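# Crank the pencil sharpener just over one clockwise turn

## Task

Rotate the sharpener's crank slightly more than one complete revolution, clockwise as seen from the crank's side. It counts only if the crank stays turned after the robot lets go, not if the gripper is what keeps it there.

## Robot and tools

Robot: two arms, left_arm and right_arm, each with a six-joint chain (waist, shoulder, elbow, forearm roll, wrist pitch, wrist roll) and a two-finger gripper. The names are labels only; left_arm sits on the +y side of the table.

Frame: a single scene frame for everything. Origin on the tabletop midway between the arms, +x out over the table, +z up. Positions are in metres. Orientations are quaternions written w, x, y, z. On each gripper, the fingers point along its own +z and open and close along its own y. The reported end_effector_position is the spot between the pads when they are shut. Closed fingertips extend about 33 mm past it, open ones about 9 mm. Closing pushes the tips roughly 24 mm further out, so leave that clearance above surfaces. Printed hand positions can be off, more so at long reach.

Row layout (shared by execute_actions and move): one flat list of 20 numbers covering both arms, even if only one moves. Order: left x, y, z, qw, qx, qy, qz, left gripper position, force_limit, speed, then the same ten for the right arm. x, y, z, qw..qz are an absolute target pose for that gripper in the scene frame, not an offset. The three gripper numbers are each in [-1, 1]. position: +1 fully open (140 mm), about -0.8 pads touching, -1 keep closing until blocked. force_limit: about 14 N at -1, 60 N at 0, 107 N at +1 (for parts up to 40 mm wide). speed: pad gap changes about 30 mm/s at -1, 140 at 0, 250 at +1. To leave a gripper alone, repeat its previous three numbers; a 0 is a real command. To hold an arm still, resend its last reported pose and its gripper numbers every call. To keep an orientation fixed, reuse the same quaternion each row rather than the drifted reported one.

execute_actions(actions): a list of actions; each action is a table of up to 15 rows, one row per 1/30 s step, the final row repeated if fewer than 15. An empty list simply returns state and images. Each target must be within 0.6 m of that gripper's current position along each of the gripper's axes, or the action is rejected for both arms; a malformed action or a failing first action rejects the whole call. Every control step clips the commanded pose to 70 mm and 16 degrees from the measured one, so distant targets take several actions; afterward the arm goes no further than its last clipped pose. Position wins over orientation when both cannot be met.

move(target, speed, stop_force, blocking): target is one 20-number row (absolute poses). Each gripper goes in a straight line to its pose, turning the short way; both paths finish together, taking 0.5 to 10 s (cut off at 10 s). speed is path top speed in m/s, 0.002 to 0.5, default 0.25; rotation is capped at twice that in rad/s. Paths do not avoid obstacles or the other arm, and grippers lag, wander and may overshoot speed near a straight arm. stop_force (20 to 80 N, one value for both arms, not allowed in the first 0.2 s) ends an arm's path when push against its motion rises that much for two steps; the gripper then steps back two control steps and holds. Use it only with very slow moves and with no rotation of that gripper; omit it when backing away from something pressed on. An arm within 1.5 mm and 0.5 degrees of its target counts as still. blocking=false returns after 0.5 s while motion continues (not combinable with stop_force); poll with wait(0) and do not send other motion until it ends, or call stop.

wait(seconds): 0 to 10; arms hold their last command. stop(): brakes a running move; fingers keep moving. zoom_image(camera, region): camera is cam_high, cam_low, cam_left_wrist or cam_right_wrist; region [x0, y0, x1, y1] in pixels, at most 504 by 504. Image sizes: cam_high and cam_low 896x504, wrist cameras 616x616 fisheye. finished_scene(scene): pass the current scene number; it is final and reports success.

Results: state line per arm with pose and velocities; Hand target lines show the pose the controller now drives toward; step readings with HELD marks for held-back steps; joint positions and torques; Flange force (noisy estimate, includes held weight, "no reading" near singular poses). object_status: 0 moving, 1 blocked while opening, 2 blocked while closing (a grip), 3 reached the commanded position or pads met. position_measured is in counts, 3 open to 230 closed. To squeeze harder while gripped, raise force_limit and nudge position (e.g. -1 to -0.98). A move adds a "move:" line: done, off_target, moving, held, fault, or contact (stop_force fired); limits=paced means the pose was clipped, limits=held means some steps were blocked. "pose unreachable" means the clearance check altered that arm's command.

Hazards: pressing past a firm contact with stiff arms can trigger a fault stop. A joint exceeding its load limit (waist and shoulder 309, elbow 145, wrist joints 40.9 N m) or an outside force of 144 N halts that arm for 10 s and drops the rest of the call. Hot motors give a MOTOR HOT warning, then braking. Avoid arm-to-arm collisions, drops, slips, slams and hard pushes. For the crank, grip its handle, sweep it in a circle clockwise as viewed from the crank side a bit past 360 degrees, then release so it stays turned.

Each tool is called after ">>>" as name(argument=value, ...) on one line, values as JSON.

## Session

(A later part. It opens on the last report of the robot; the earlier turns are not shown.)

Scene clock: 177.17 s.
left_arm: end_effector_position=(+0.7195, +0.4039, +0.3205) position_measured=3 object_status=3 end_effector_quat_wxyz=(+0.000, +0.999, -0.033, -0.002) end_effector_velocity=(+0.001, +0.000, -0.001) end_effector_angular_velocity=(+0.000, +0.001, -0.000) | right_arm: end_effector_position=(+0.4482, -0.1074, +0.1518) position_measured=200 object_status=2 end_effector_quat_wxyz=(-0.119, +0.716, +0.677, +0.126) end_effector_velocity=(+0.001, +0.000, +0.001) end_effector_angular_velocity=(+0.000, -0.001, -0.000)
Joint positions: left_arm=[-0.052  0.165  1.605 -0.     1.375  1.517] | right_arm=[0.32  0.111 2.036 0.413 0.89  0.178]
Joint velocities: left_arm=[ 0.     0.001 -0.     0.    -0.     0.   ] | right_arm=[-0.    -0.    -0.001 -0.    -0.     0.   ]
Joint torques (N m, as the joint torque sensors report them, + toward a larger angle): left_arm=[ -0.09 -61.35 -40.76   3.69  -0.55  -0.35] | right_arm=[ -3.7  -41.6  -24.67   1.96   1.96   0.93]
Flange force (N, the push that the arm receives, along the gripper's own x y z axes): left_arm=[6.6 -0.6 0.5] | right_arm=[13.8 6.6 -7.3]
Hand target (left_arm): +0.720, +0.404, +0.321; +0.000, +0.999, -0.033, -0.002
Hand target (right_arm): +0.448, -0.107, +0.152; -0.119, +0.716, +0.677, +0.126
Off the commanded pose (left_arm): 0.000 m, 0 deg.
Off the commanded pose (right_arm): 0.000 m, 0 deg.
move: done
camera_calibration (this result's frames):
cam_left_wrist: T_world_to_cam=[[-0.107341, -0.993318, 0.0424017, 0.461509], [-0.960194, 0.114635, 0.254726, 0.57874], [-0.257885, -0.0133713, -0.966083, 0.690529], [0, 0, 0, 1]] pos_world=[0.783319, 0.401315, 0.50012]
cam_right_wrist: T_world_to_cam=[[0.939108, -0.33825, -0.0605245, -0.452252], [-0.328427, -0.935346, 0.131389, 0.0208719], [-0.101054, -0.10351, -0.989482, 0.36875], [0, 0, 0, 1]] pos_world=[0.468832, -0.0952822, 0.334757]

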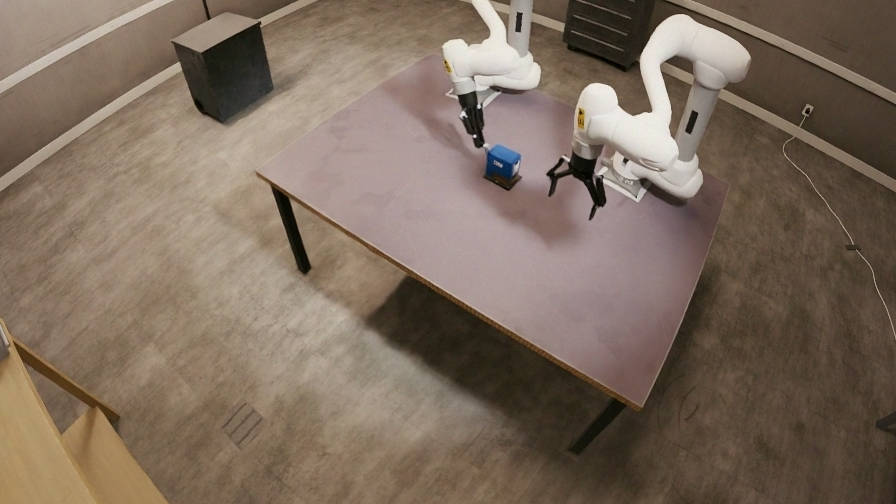

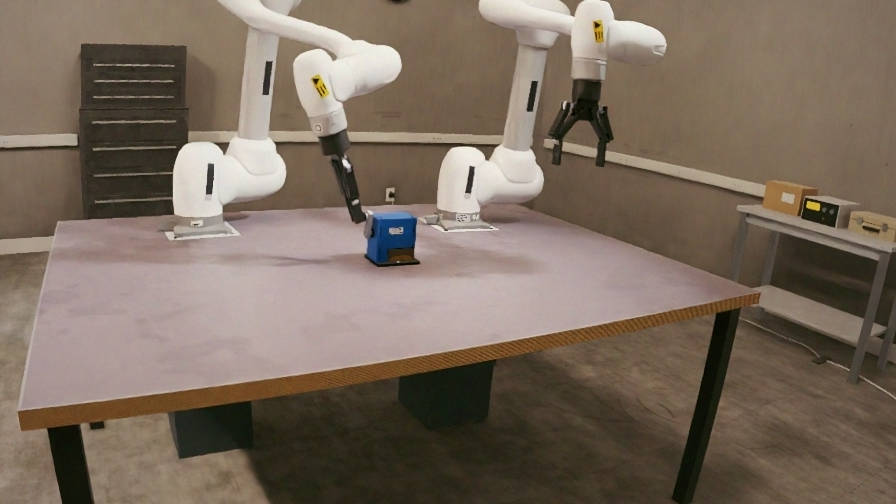

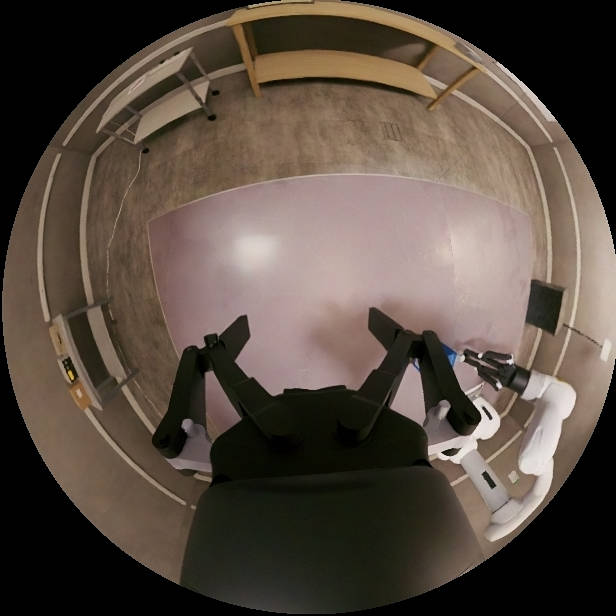

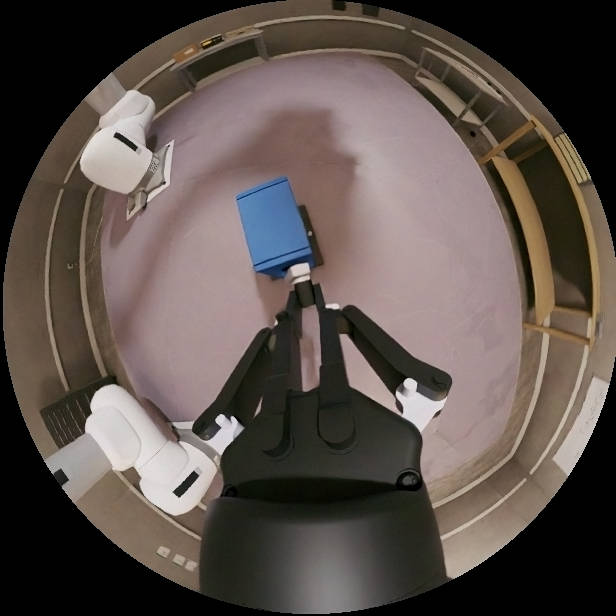

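>>> execute_actions(actions=[[
[0.7195,0.4039,0.3205,0.0,0.999,-0.033,-0.002,1,0,0, 0.44871,-0.10744,0.15199,-0.11931,0.71553,0.67665,0.12617,-1,-0.5,-1],
[0.7195,0.4039,0.3205,0.0,0.999,-0.033,-0.002,1,0,0, 0.44994,-0.10751,0.15191,-0.11931,0.71553,0.67665,0.12617,-1,-0.5,-1],
[0.7195,0.4039,0.3205,0.0,0.999,-0.033,-0.002,1,0,0, 0.45171,-0.10761,0.15149,-0.11931,0.71553,0.67665,0.12617,-1,-0.5,-1],
[0.7195,0.4039,0.3205,0.0,0.999,-0.033,-0.002,1,0,0, 0.45382,-0.10774,0.15064,-0.11931,0.71553,0.67665,0.12617,-1,-0.5,-1],
[0.7195,0.4039,0.3205,0.0,0.999,-0.033,-0.002,1,0,0, 0.45617,-0.10787,0.14958,-0.11931,0.71553,0.67665,0.12617,-1,-0.5,-1],
[0.7195,0.4039,0.3205,0.0,0.999,-0.033,-0.002,1,0,0, 0.45860,-0.10801,0.14833,-0.11931,0.71553,0.67665,0.12617,-1,-0.5,-1],
[0.7195,0.4039,0.3205,0.0,0.999,-0.033,-0.002,1,0,0, 0.46097,-0.10815,0.14697,-0.11931,0.71553,0.67665,0.12617,-1,-0.5,-1],
[0.7195,0.4039,0.3205,0.0,0.999,-0.033,-0.002,1,0,0, 0.46314,-0.10827,0.14557,-0.11931,0.71553,0.67665,0.12617,-1,-0.5,-1],
[0.7195,0.4039,0.3205,0.0,0.999,-0.033,-0.002,1,0,0, 0.46499,-0.10838,0.14426,-0.11931,0.71553,0.67665,0.12617,-1,-0.5,-1],
[0.7195,0.4039,0.3205,0.0,0.999,-0.033,-0.002,1,0,0, 0.46643,-0.10846,0.14316,-0.11931,0.71553,0.67665,0.12617,-1,-0.5,-1],
[0.7195,0.4039,0.3205,0.0,0.999,-0.033,-0.002,1,0,0, 0.46736,-0.10852,0.14241,-0.11931,0.71553,0.67665,0.12617,-1,-0.5,-1],
[0.7195,0.4039,0.3205,0.0,0.999,-0.033,-0.002,1,0,0, 0.46769,-0.10854,0.14213,-0.11931,0.71553,0.67665,0.12617,-1,-0.5,-1]
]])

>>> wait(seconds=0.4)

Scene clock: 200.60 s.
left_arm: end_effector_position=(+0.7195, +0.4039, +0.3205) position_measured=3 object_status=3 end_effector_quat_wxyz=(+0.000, +0.999, -0.033, -0.002) end_effector_velocity=(-0.000, +0.000, +0.000) end_effector_angular_velocity=(-0.000, +0.000, -0.001) | right_arm: end_effector_position=(+0.4676, -0.1085, +0.1421) position_measured=200 object_status=2 end_effector_quat_wxyz=(-0.119, +0.716, +0.677, +0.126) end_effector_velocity=(+0.001, -0.000, -0.000) end_effector_angular_velocity=(-0.000, -0.001, -0.001)
Joint positions: left_arm=[-0.052  0.165  1.605 -0.     1.375  1.517] | right_arm=[0.306 0.146 2.015 0.419 0.881 0.156]
Joint velocities: left_arm=[ 0.    -0.     0.    -0.     0.     0.001] | right_arm=[-0.001  0.001 -0.001 -0.001 -0.001  0.   ]
Joint torques (N m, as the joint torque sensors report them, + toward a larger angle): left_arm=[ -0.64 -61.82 -41.29   3.57  -0.44  -0.47] | right_arm=[-14.91 -55.82 -37.9   -0.52  -1.11   1.03]
Flange force (N, the push that the arm receives, along the gripper's own x y z axes): left_arm=[6.0 -1.6 1.4] | right_arm=[19.0 -7.8 15.9]
Hand target (left_arm): +0.720, +0.404, +0.321; +0.000, +0.999, -0.033, -0.002
Hand target (right_arm): +0.468, -0.109, +0.142; -0.119, +0.716, +0.677, +0.126
Off the commanded pose (left_arm): 0.000 m, 0 deg.
Off the commanded pose (right_arm): 0.000 m, 0 deg.
Step readings (end_effector_position):
0: left_arm (+0.7195, +0.4039, +0.3205) | right_arm (+0.4482, -0.1074, +0.1518)
1: left_arm (+0.7195, +0.4039, +0.3205) | right_arm (+0.4482, -0.1074, +0.1518)
2: left_arm (+0.7195, +0.4039, +0.3205) | right_arm (+0.4486, -0.1074, +0.1519)
4: left_arm (+0.7195, +0.4039, +0.3205) | right_arm (+0.4508, -0.1076, +0.1515)
8: left_arm (+0.7195, +0.4039, +0.3205) | right_arm (+0.4591, -0.1081, +0.1477)
15: end_effector_position above
camera_calibration (this result's frames):
cam_left_wrist: T_world_to_cam=[[-0.107341, -0.993318, 0.0424018, 0.461509], [-0.960194, 0.114635, 0.254726, 0.57874], [-0.257885, -0.0133714, -0.966083, 0.690529], [0, 0, 0, 1]] pos_world=[0.783319, 0.401315, 0.50012]
cam_right_wrist: T_world_to_cam=[[0.939125, -0.338181, -0.0606481, -0.471412], [-0.328334, -0.935363, 0.131504, 0.0273816], [-0.1012, -0.103586, -0.989459, 0.361051], [0, 0, 0, 1]] pos_world=[0.488243, -0.0964112, 0.325054]

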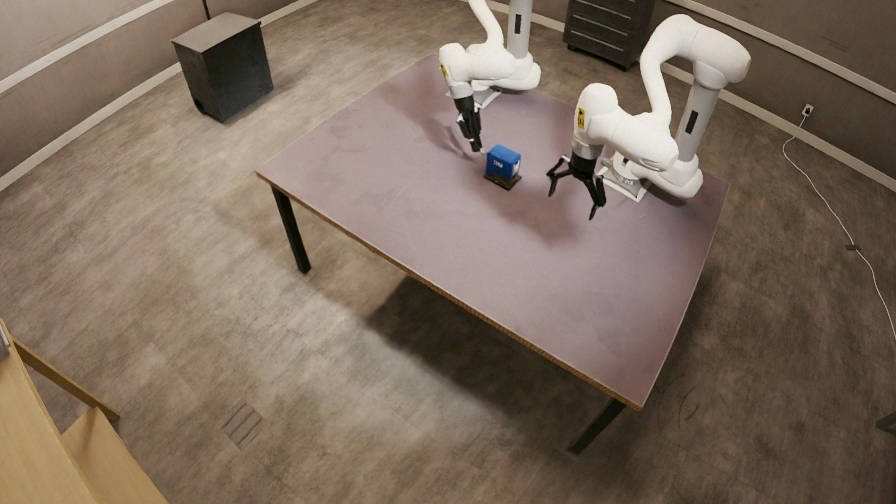

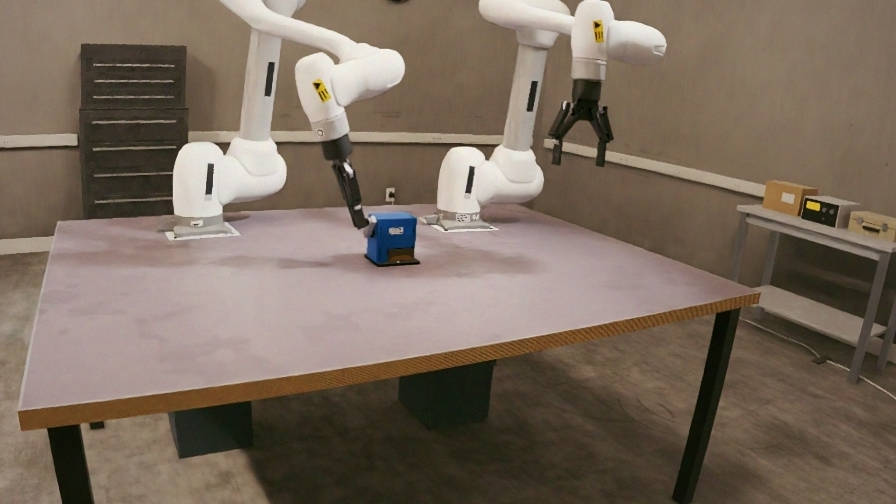

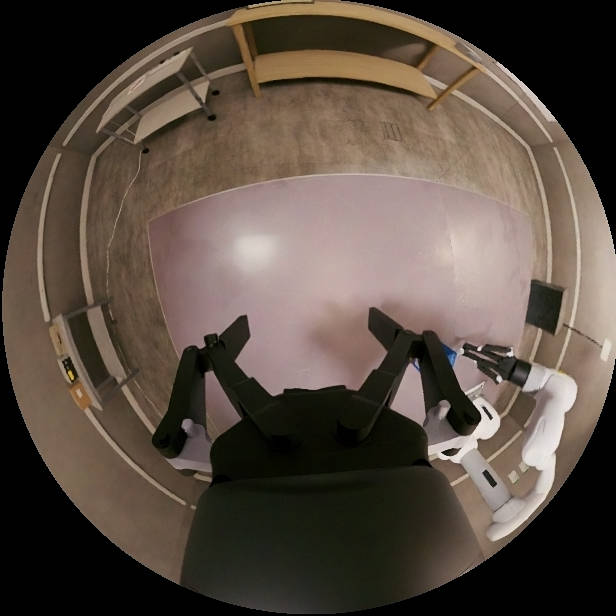

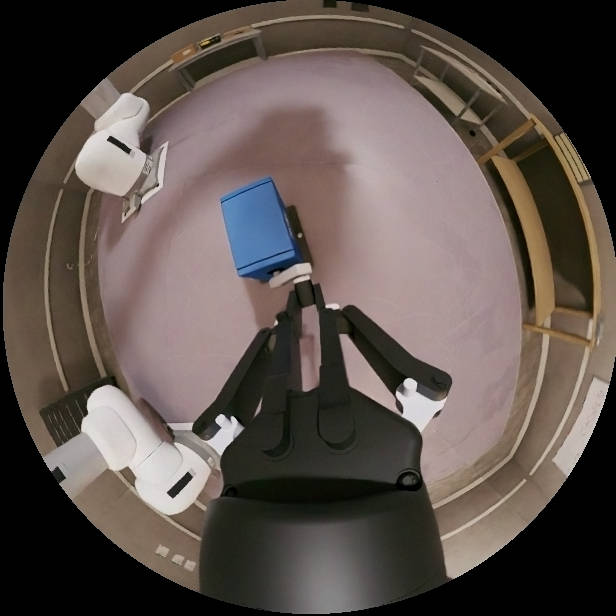

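Scene clock: 201.00 s.
left_arm: end_effector_position=(+0.7195, +0.4039, +0.3205) position_measured=3 object_status=3 end_effector_quat_wxyz=(+0.000, +0.999, -0.033, -0.002) end_effector_velocity=(-0.001, -0.001, +0.000) end_effector_angular_velocity=(-0.001, +0.001, -0.002) | right_arm: end_effector_position=(+0.4677, -0.1085, +0.1421) position_measured=200 object_status=2 end_effector_quat_wxyz=(-0.119, +0.716, +0.677, +0.126) end_effector_velocity=(+0.001, +0.000, +0.001) end_effector_angular_velocity=(+0.000, -0.001, +0.000)
Joint positions: left_arm=[-0.052  0.165  1.605 -0.     1.375  1.517] | right_arm=[0.306 0.146 2.015 0.419 0.881 0.156]
Joint velocities: left_arm=[-0.001 -0.     0.    -0.001  0.001  0.002] | right_arm=[ 0.     0.    -0.001 -0.    -0.     0.   ]
Joint torques (N m, as the joint torque sensors report them, + toward a larger angle): left_arm=[ -0.39 -62.73 -40.86   3.71  -0.52  -0.23] | right_arm=[-15.61 -57.9  -38.07  -0.61  -1.44   1.04]
Flange force (N, the push that the arm receives, along the gripper's own x y z axes): left_arm=[7.9 -0.9 0.8] | right_arm=[20.7 -4.5 18.8]
Hand target (left_arm): +0.720, +0.404, +0.321; +0.000, +0.999, -0.033, -0.002
Hand target (right_arm): +0.468, -0.109, +0.142; -0.119, +0.716, +0.677, +0.126
Off the commanded pose (left_arm): 0.000 m, 0 deg.
Off the commanded pose (right_arm): 0.000 m, 0 deg.
wait: 0.40 s; at rest by 0.17 s
camera_calibration (this result's frames):
cam_left_wrist: T_world_to_cam=[[-0.107341, -0.993318, 0.0424018, 0.461509], [-0.960194, 0.114635, 0.254726, 0.57874], [-0.257885, -0.0133714, -0.966083, 0.690529], [0, 0, 0, 1]] pos_world=[0.783319, 0.401315, 0.50012]
cam_right_wrist: T_world_to_cam=[[0.939115, -0.338231, -0.060518, -0.471536], [-0.328406, -0.935349, 0.13142, 0.0274597], [-0.101056, -0.103544, -0.989478, 0.361024], [0, 0, 0, 1]] pos_world=[0.488328, -0.0964219, 0.325081]

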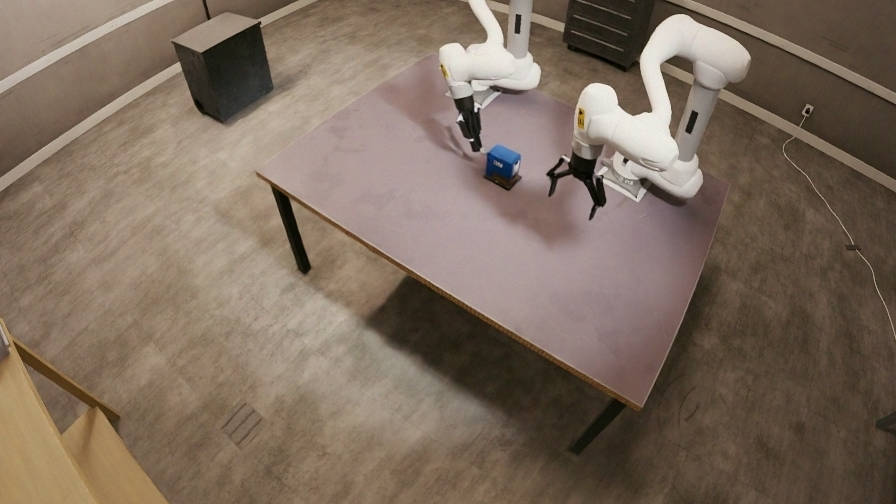

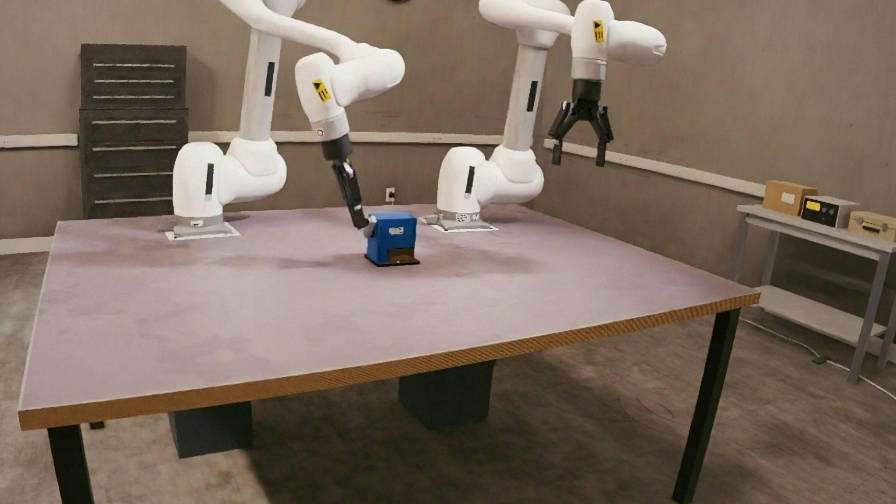

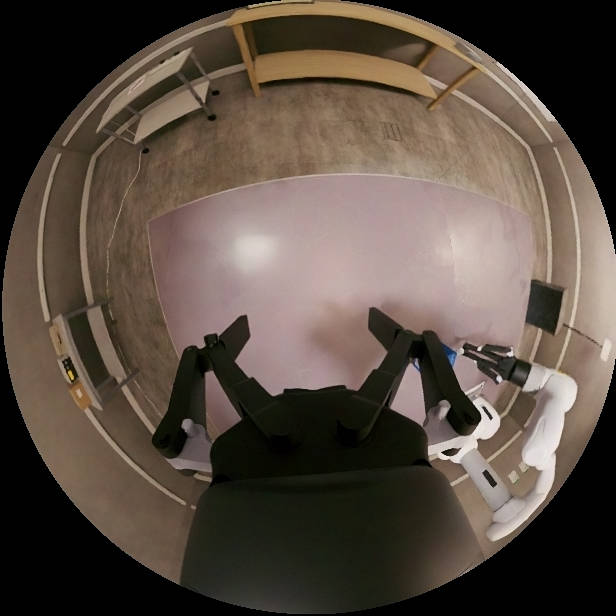

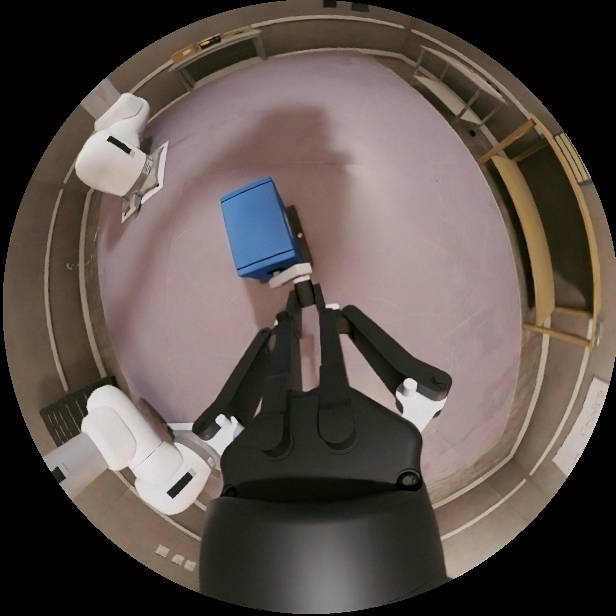

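>>> execute_actions(actions=[[
[0.7195,0.4039,0.3205,0.0,0.999,-0.033,-0.002,1,0,0, 0.46760,-0.10830,0.14200,-0.11931,0.71553,0.67665,0.12617,-1,-0.5,-1],
[0.7195,0.4039,0.3205,0.0,0.999,-0.033,-0.002,1,0,0, 0.46750,-0.10800,0.14190,-0.11931,0.71553,0.67665,0.12617,-1,-0.5,-1],
[0.7195,0.4039,0.3205,0.0,0.999,-0.033,-0.002,1,0,0, 0.46743,-0.10775,0.14182,-0.11931,0.71553,0.67665,0.12617,-1,-0.5,-1],
[0.7195,0.4039,0.3205,0.0,0.999,-0.033,-0.002,1,0,0, 0.46737,-0.10754,0.14175,-0.11931,0.71553,0.67665,0.12617,-1,-0.5,-1]
]])

Scene clock: 220.70 s.
left_arm: end_effector_position=(+0.7195, +0.4039, +0.3205) position_measured=3 object_status=3 end_effector_quat_wxyz=(+0.000, +0.999, -0.033, -0.002) end_effector_velocity=(+0.000, -0.000, +0.000) end_effector_angular_velocity=(-0.000, -0.001, -0.000) | right_arm: end_effector_position=(+0.4675, -0.1076, +0.1418) position_measured=200 object_status=2 end_effector_quat_wxyz=(-0.119, +0.716, +0.677, +0.126) end_effector_velocity=(-0.000, +0.000, -0.000) end_effector_angular_velocity=(-0.001, -0.001, +0.001)
Joint positions: left_arm=[-0.052  0.165  1.605 -0.     1.375  1.517] | right_arm=[0.307 0.147 2.015 0.419 0.88  0.157]
Joint velocities: left_arm=[-0.    -0.    -0.     0.    -0.001 -0.   ] | right_arm=[ 0.001  0.     0.001 -0.001 -0.001  0.001]
Joint torques (N m, as the joint torque sensors report them, + toward a larger angle): left_arm=[ -0.48 -60.16 -40.34   3.68  -0.48  -0.3 ] | right_arm=[ -1.3  -52.82 -34.16   4.     0.67   0.91]
Flange force (N, the push that the arm receives, along the gripper's own x y z axes): left_arm=[4.8 -1.3 -0.8] | right_arm=[2.6 4.3 3.5]
Hand target (left_arm): +0.720, +0.404, +0.321; +0.000, +0.999, -0.033, -0.002
Hand target (right_arm): +0.467, -0.108, +0.142; -0.119, +0.716, +0.677, +0.126
Off the commanded pose (left_arm): 0.000 m, 0 deg.
Off the commanded pose (right_arm): 0.000 m, 0 deg.
Step readings (end_effector_position):
0: left_arm (+0.7195, +0.4039, +0.3205) | right_arm (+0.4677, -0.1085, +0.1421)
1: left_arm (+0.7195, +0.4039, +0.3205) | right_arm (+0.4677, -0.1085, +0.1421)
2: left_arm (+0.7195, +0.4039, +0.3205) | right_arm (+0.4677, -0.1084, +0.1421)
4: left_arm (+0.7195, +0.4039, +0.3205) | right_arm (+0.4677, -0.1080, +0.1420)
8: left_arm (+0.7195, +0.4039, +0.3205) | right_arm (+0.4676, -0.1076, +0.1419)
15: end_effector_position above
camera_calibration (this result's frames):
cam_left_wrist: T_world_to_cam=[[-0.107341, -0.993318, 0.0424017, 0.461509], [-0.960194, 0.114635, 0.254726, 0.57874], [-0.257885, -0.0133714, -0.966083, 0.690529], [0, 0, 0, 1]] pos_world=[0.783319, 0.401315, 0.50012]
cam_right_wrist: T_world_to_cam=[[0.93912, -0.338255, -0.0603013, -0.471084], [-0.328459, -0.93534, 0.131352, 0.0283471], [-0.100833, -0.103548, -0.9895, 0.360678], [0, 0, 0, 1]] pos_world=[0.488084, -0.0954846, 0.32476]

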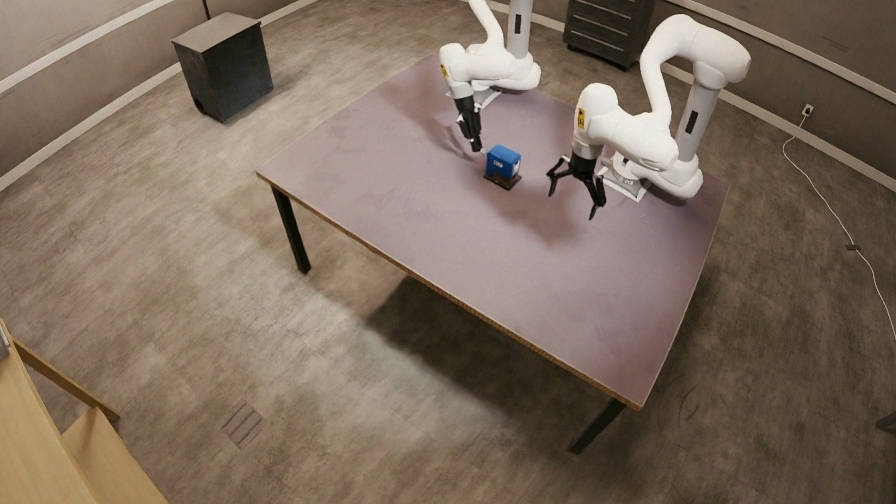

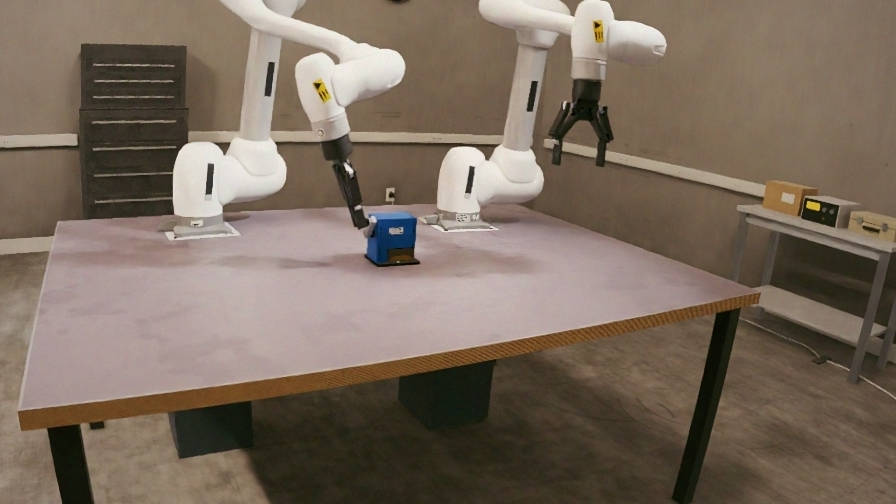

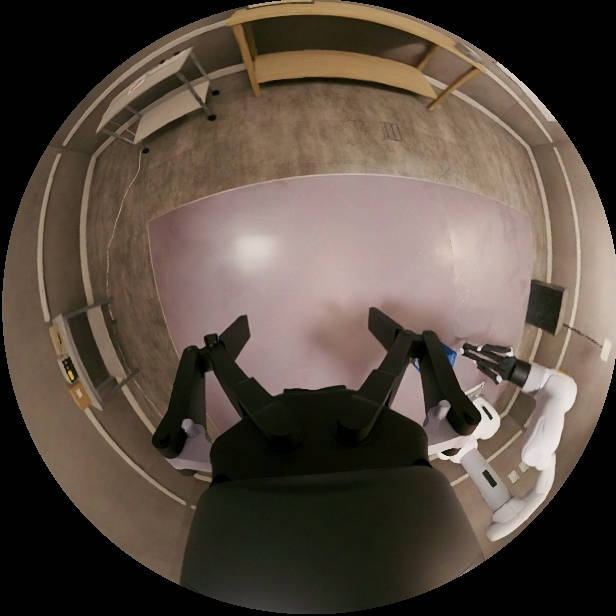

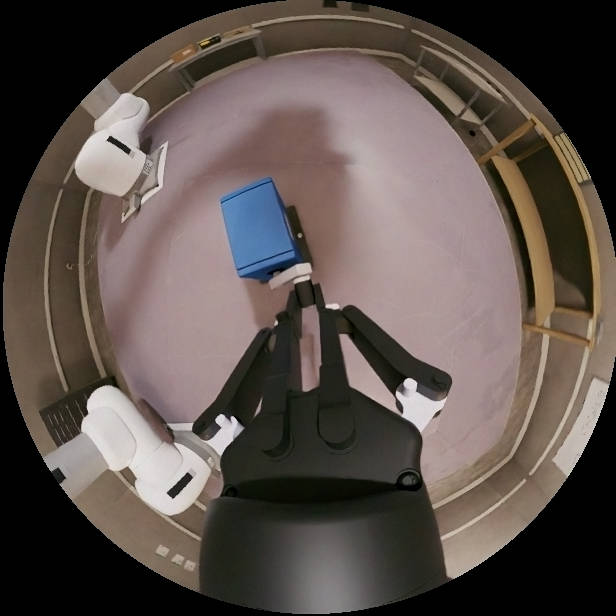

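>>> execute_actions(actions=[[
[0.7195,0.4039,0.3205,0.0,0.999,-0.033,-0.002,1,0,0, 0.46780,-0.10751,0.14153,-0.11931,0.71553,0.67665,0.12617,-1,-0.5,-1],
[0.7195,0.4039,0.3205,0.0,0.999,-0.033,-0.002,1,0,0, 0.46893,-0.10752,0.14052,-0.11931,0.71553,0.67665,0.12617,-1,-0.5,-1],
[0.7195,0.4039,0.3205,0.0,0.999,-0.033,-0.002,1,0,0, 0.47060,-0.10752,0.13890,-0.11931,0.71553,0.67665,0.12617,-1,-0.5,-1],
[0.7195,0.4039,0.3205,0.0,0.999,-0.033,-0.002,1,0,0, 0.47260,-0.10753,0.13676,-0.11931,0.71553,0.67665,0.12617,-1,-0.5,-1],
[0.7195,0.4039,0.3205,0.0,0.999,-0.033,-0.002,1,0,0, 0.47476,-0.10752,0.13415,-0.11931,0.71553,0.67665,0.12617,-1,-0.5,-1],
[0.7195,0.4039,0.3205,0.0,0.999,-0.033,-0.002,1,0,0, 0.47690,-0.10751,0.13121,-0.11931,0.71553,0.67665,0.12617,-1,-0.5,-1],
[0.7195,0.4039,0.3205,0.0,0.999,-0.033,-0.002,1,0,0, 0.47889,-0.10747,0.12804,-0.11931,0.71553,0.67665,0.12617,-1,-0.5,-1],
[0.7195,0.4039,0.3205,0.0,0.999,-0.033,-0.002,1,0,0, 0.48061,-0.10741,0.12483,-0.11931,0.71553,0.67665,0.12617,-1,-0.5,-1],
[0.7195,0.4039,0.3205,0.0,0.999,-0.033,-0.002,1,0,0, 0.48201,-0.10736,0.12175,-0.11931,0.71553,0.67665,0.12617,-1,-0.5,-1],
[0.7195,0.4039,0.3205,0.0,0.999,-0.033,-0.002,1,0,0, 0.48307,-0.10730,0.11902,-0.11931,0.71553,0.67665,0.12617,-1,-0.5,-1],
[0.7195,0.4039,0.3205,0.0,0.999,-0.033,-0.002,1,0,0, 0.48381,-0.10724,0.11681,-0.11931,0.71553,0.67665,0.12617,-1,-0.5,-1],
[0.7195,0.4039,0.3205,0.0,0.999,-0.033,-0.002,1,0,0, 0.48423,-0.10720,0.11536,-0.11931,0.71553,0.67665,0.12617,-1,-0.5,-1],
[0.7195,0.4039,0.3205,0.0,0.999,-0.033,-0.002,1,0,0, 0.48437,-0.10718,0.11483,-0.11931,0.71553,0.67665,0.12617,-1,-0.5,-1]
]])

>>> wait(seconds=0.4)

Scene clock: 246.13 s.
left_arm: end_effector_position=(+0.7195, +0.4039, +0.3205) position_measured=3 object_status=3 end_effector_quat_wxyz=(+0.000, +0.999, -0.033, -0.002) end_effector_velocity=(+0.000, -0.000, -0.000) end_effector_angular_velocity=(-0.000, +0.000, +0.001) | right_arm: end_effector_position=(+0.4843, -0.1072, +0.1149) position_measured=200 object_status=2 end_effector_quat_wxyz=(-0.119, +0.716, +0.677, +0.126) end_effector_velocity=(+0.002, +0.000, -0.003) end_effector_angular_velocity=(+0.002, -0.003, -0.001)
Joint positions: left_arm=[-0.052  0.165  1.605 -0.     1.375  1.517] | right_arm=[0.298 0.197 2.012 0.436 0.841 0.122]
Joint velocities: left_arm=[ 0.     0.     0.    -0.001 -0.    -0.001] | right_arm=[-0.001  0.005  0.001  0.005 -0.009 -0.007]
Joint torques (N m, as the joint torque sensors report them, + toward a larger angle): left_arm=[  0.41 -61.24 -41.17   3.65  -0.66  -0.36] | right_arm=[  4.17 -66.74 -40.1    7.56  -1.34   1.19]
Flange force (N, the push that the arm receives, along the gripper's own x y z axes): left_arm=[5.0 0.1 0.5] | right_arm=[-8.2 5.3 3.9]
Hand target (left_arm): +0.720, +0.404, +0.321; +0.000, +0.999, -0.033, -0.002
Hand target (right_arm): +0.484, -0.107, +0.115; -0.119, +0.716, +0.677, +0.126
Off the commanded pose (left_arm): 0.000 m, 0 deg.
Off the commanded pose (right_arm): 0.000 m, 0 deg.
Step readings (end_effector_position):
0: left_arm (+0.7195, +0.4039, +0.3205) | right_arm (+0.4674, -0.1075, +0.1418)
1: left_arm (+0.7195, +0.4039, +0.3205) | right_arm (+0.4674, -0.1075, +0.1417)
2: left_arm (+0.7195, +0.4039, +0.3205) | right_arm (+0.4674, -0.1075, +0.1414)
4: left_arm (+0.7195, +0.4039, +0.3205) | right_arm (+0.4693, -0.1075, +0.1396)
8: left_arm (+0.7195, +0.4039, +0.3205) | right_arm (+0.4771, -0.1076, +0.1303)
15: end_effector_position above
camera_calibration (this result's frames):
cam_left_wrist: T_world_to_cam=[[-0.107341, -0.993318, 0.0424019, 0.461509], [-0.960194, 0.114635, 0.254726, 0.57874], [-0.257885, -0.0133715, -0.966083, 0.69053], [0, 0, 0, 1]] pos_world=[0.783319, 0.401315, 0.50012]
cam_right_wrist: T_world_to_cam=[[0.939146, -0.33813, -0.0606055, -0.488316], [-0.328275, -0.935367, 0.131621, 0.0376123], [-0.101193, -0.103716, -0.989446, 0.33596], [0, 0, 0, 1]] pos_world=[0.504944, -0.0950884, 0.29787]

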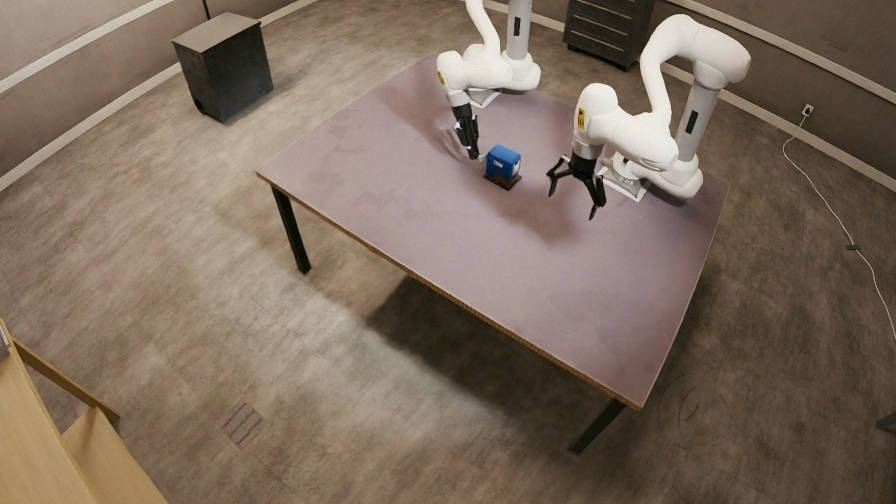

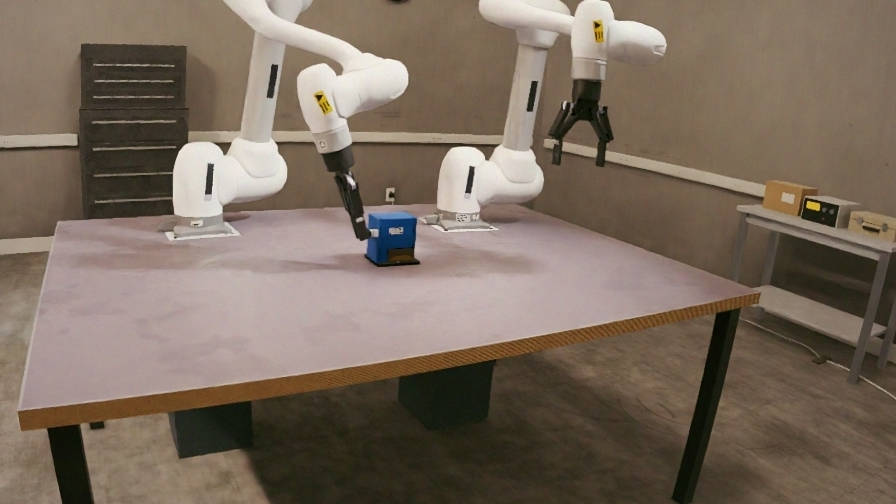

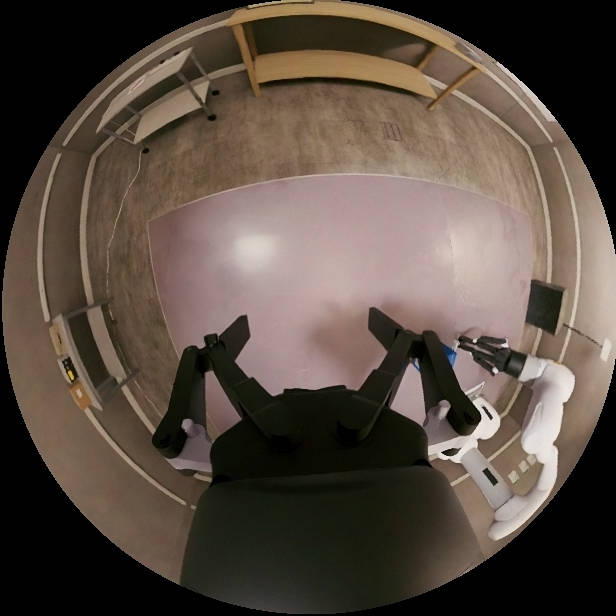

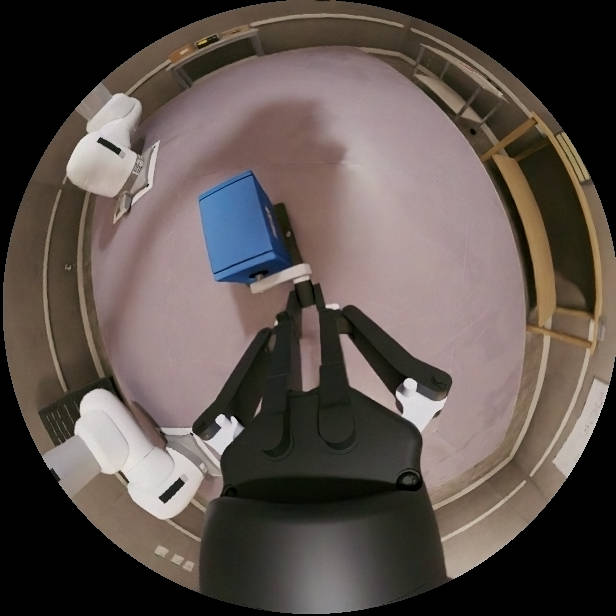

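Scene clock: 246.53 s.
left_arm: end_effector_position=(+0.7195, +0.4039, +0.3205) position_measured=3 object_status=3 end_effector_quat_wxyz=(+0.000, +0.999, -0.033, -0.002) end_effector_velocity=(-0.000, +0.000, +0.000) end_effector_angular_velocity=(+0.000, -0.001, -0.000) | right_arm: end_effector_position=(+0.4844, -0.1072, +0.1148) position_measured=200 object_status=2 end_effector_quat_wxyz=(-0.119, +0.716, +0.677, +0.126) end_effector_velocity=(-0.000, -0.000, -0.000) end_effector_angular_velocity=(-0.000, -0.000, +0.002)
Joint positions: left_arm=[-0.052  0.165  1.605 -0.     1.375  1.517] | right_arm=[0.298 0.197 2.012 0.436 0.84  0.122]
Joint velocities: left_arm=[-0.    -0.001  0.     0.    -0.     0.   ] | right_arm=[ 0.     0.     0.001 -0.    -0.    -0.002]
Joint torques (N m, as the joint torque sensors report them, + toward a larger angle): left_arm=[ -0.7  -62.28 -40.53   3.52  -0.62  -0.43] | right_arm=[  2.88 -58.17 -41.79   8.05  -1.82   1.23]
Flange force (N, the push that the arm receives, along the gripper's own x y z axes): left_arm=[7.6 -1.8 -0.3] | right_arm=[-11.4 -3.6 0.8]
Hand target (left_arm): +0.720, +0.404, +0.321; +0.000, +0.999, -0.033, -0.002
Hand target (right_arm): +0.484, -0.107, +0.115; -0.119, +0.716, +0.677, +0.126
Off the commanded pose (left_arm): 0.000 m, 0 deg.
Off the commanded pose (right_arm): 0.000 m, 0 deg.
wait: 0.40 s; at rest by 0.17 s
camera_calibration (this result's frames):
cam_left_wrist: T_world_to_cam=[[-0.107341, -0.993318, 0.0424018, 0.461509], [-0.960194, 0.114635, 0.254726, 0.57874], [-0.257885, -0.0133713, -0.966083, 0.690529], [0, 0, 0, 1]] pos_world=[0.783319, 0.401315, 0.50012]
cam_right_wrist: T_world_to_cam=[[0.939125, -0.338203, -0.0605179, -0.488397], [-0.328378, -0.93536, 0.131417, 0.0377788], [-0.101051, -0.103544, -0.989478, 0.335841], [0, 0, 0, 1]] pos_world=[0.505009, -0.0950663, 0.297785]

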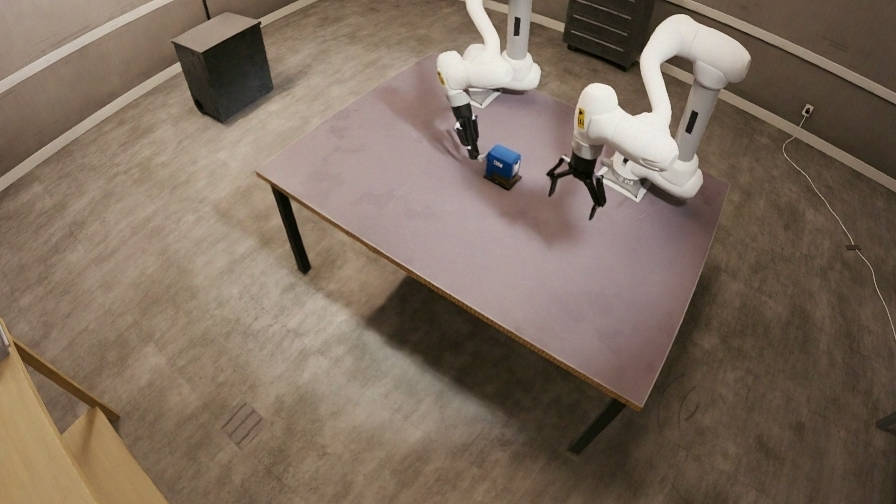

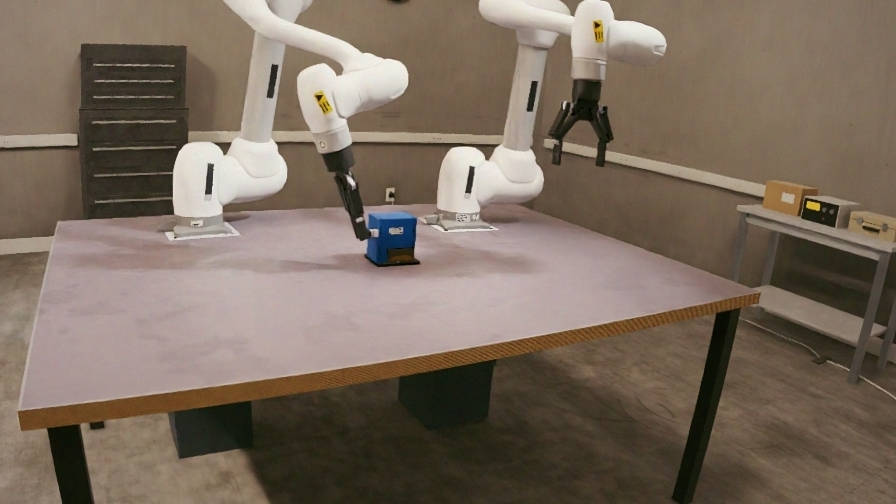

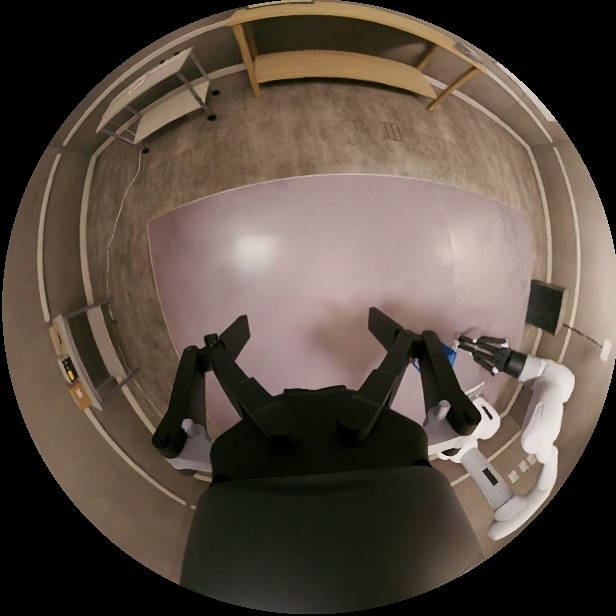

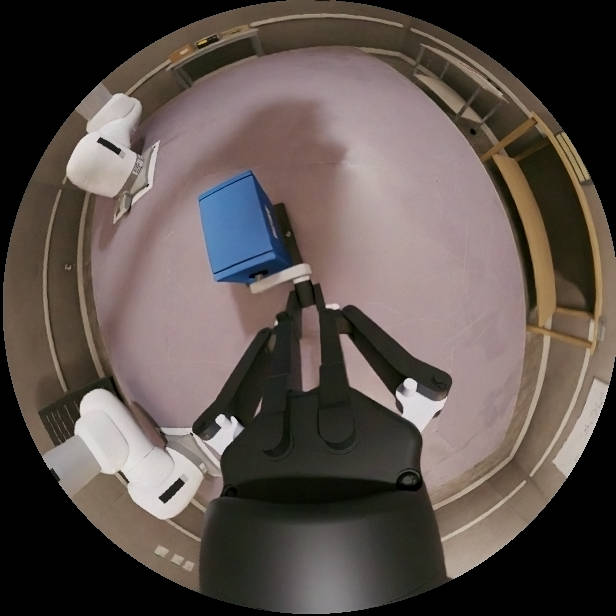

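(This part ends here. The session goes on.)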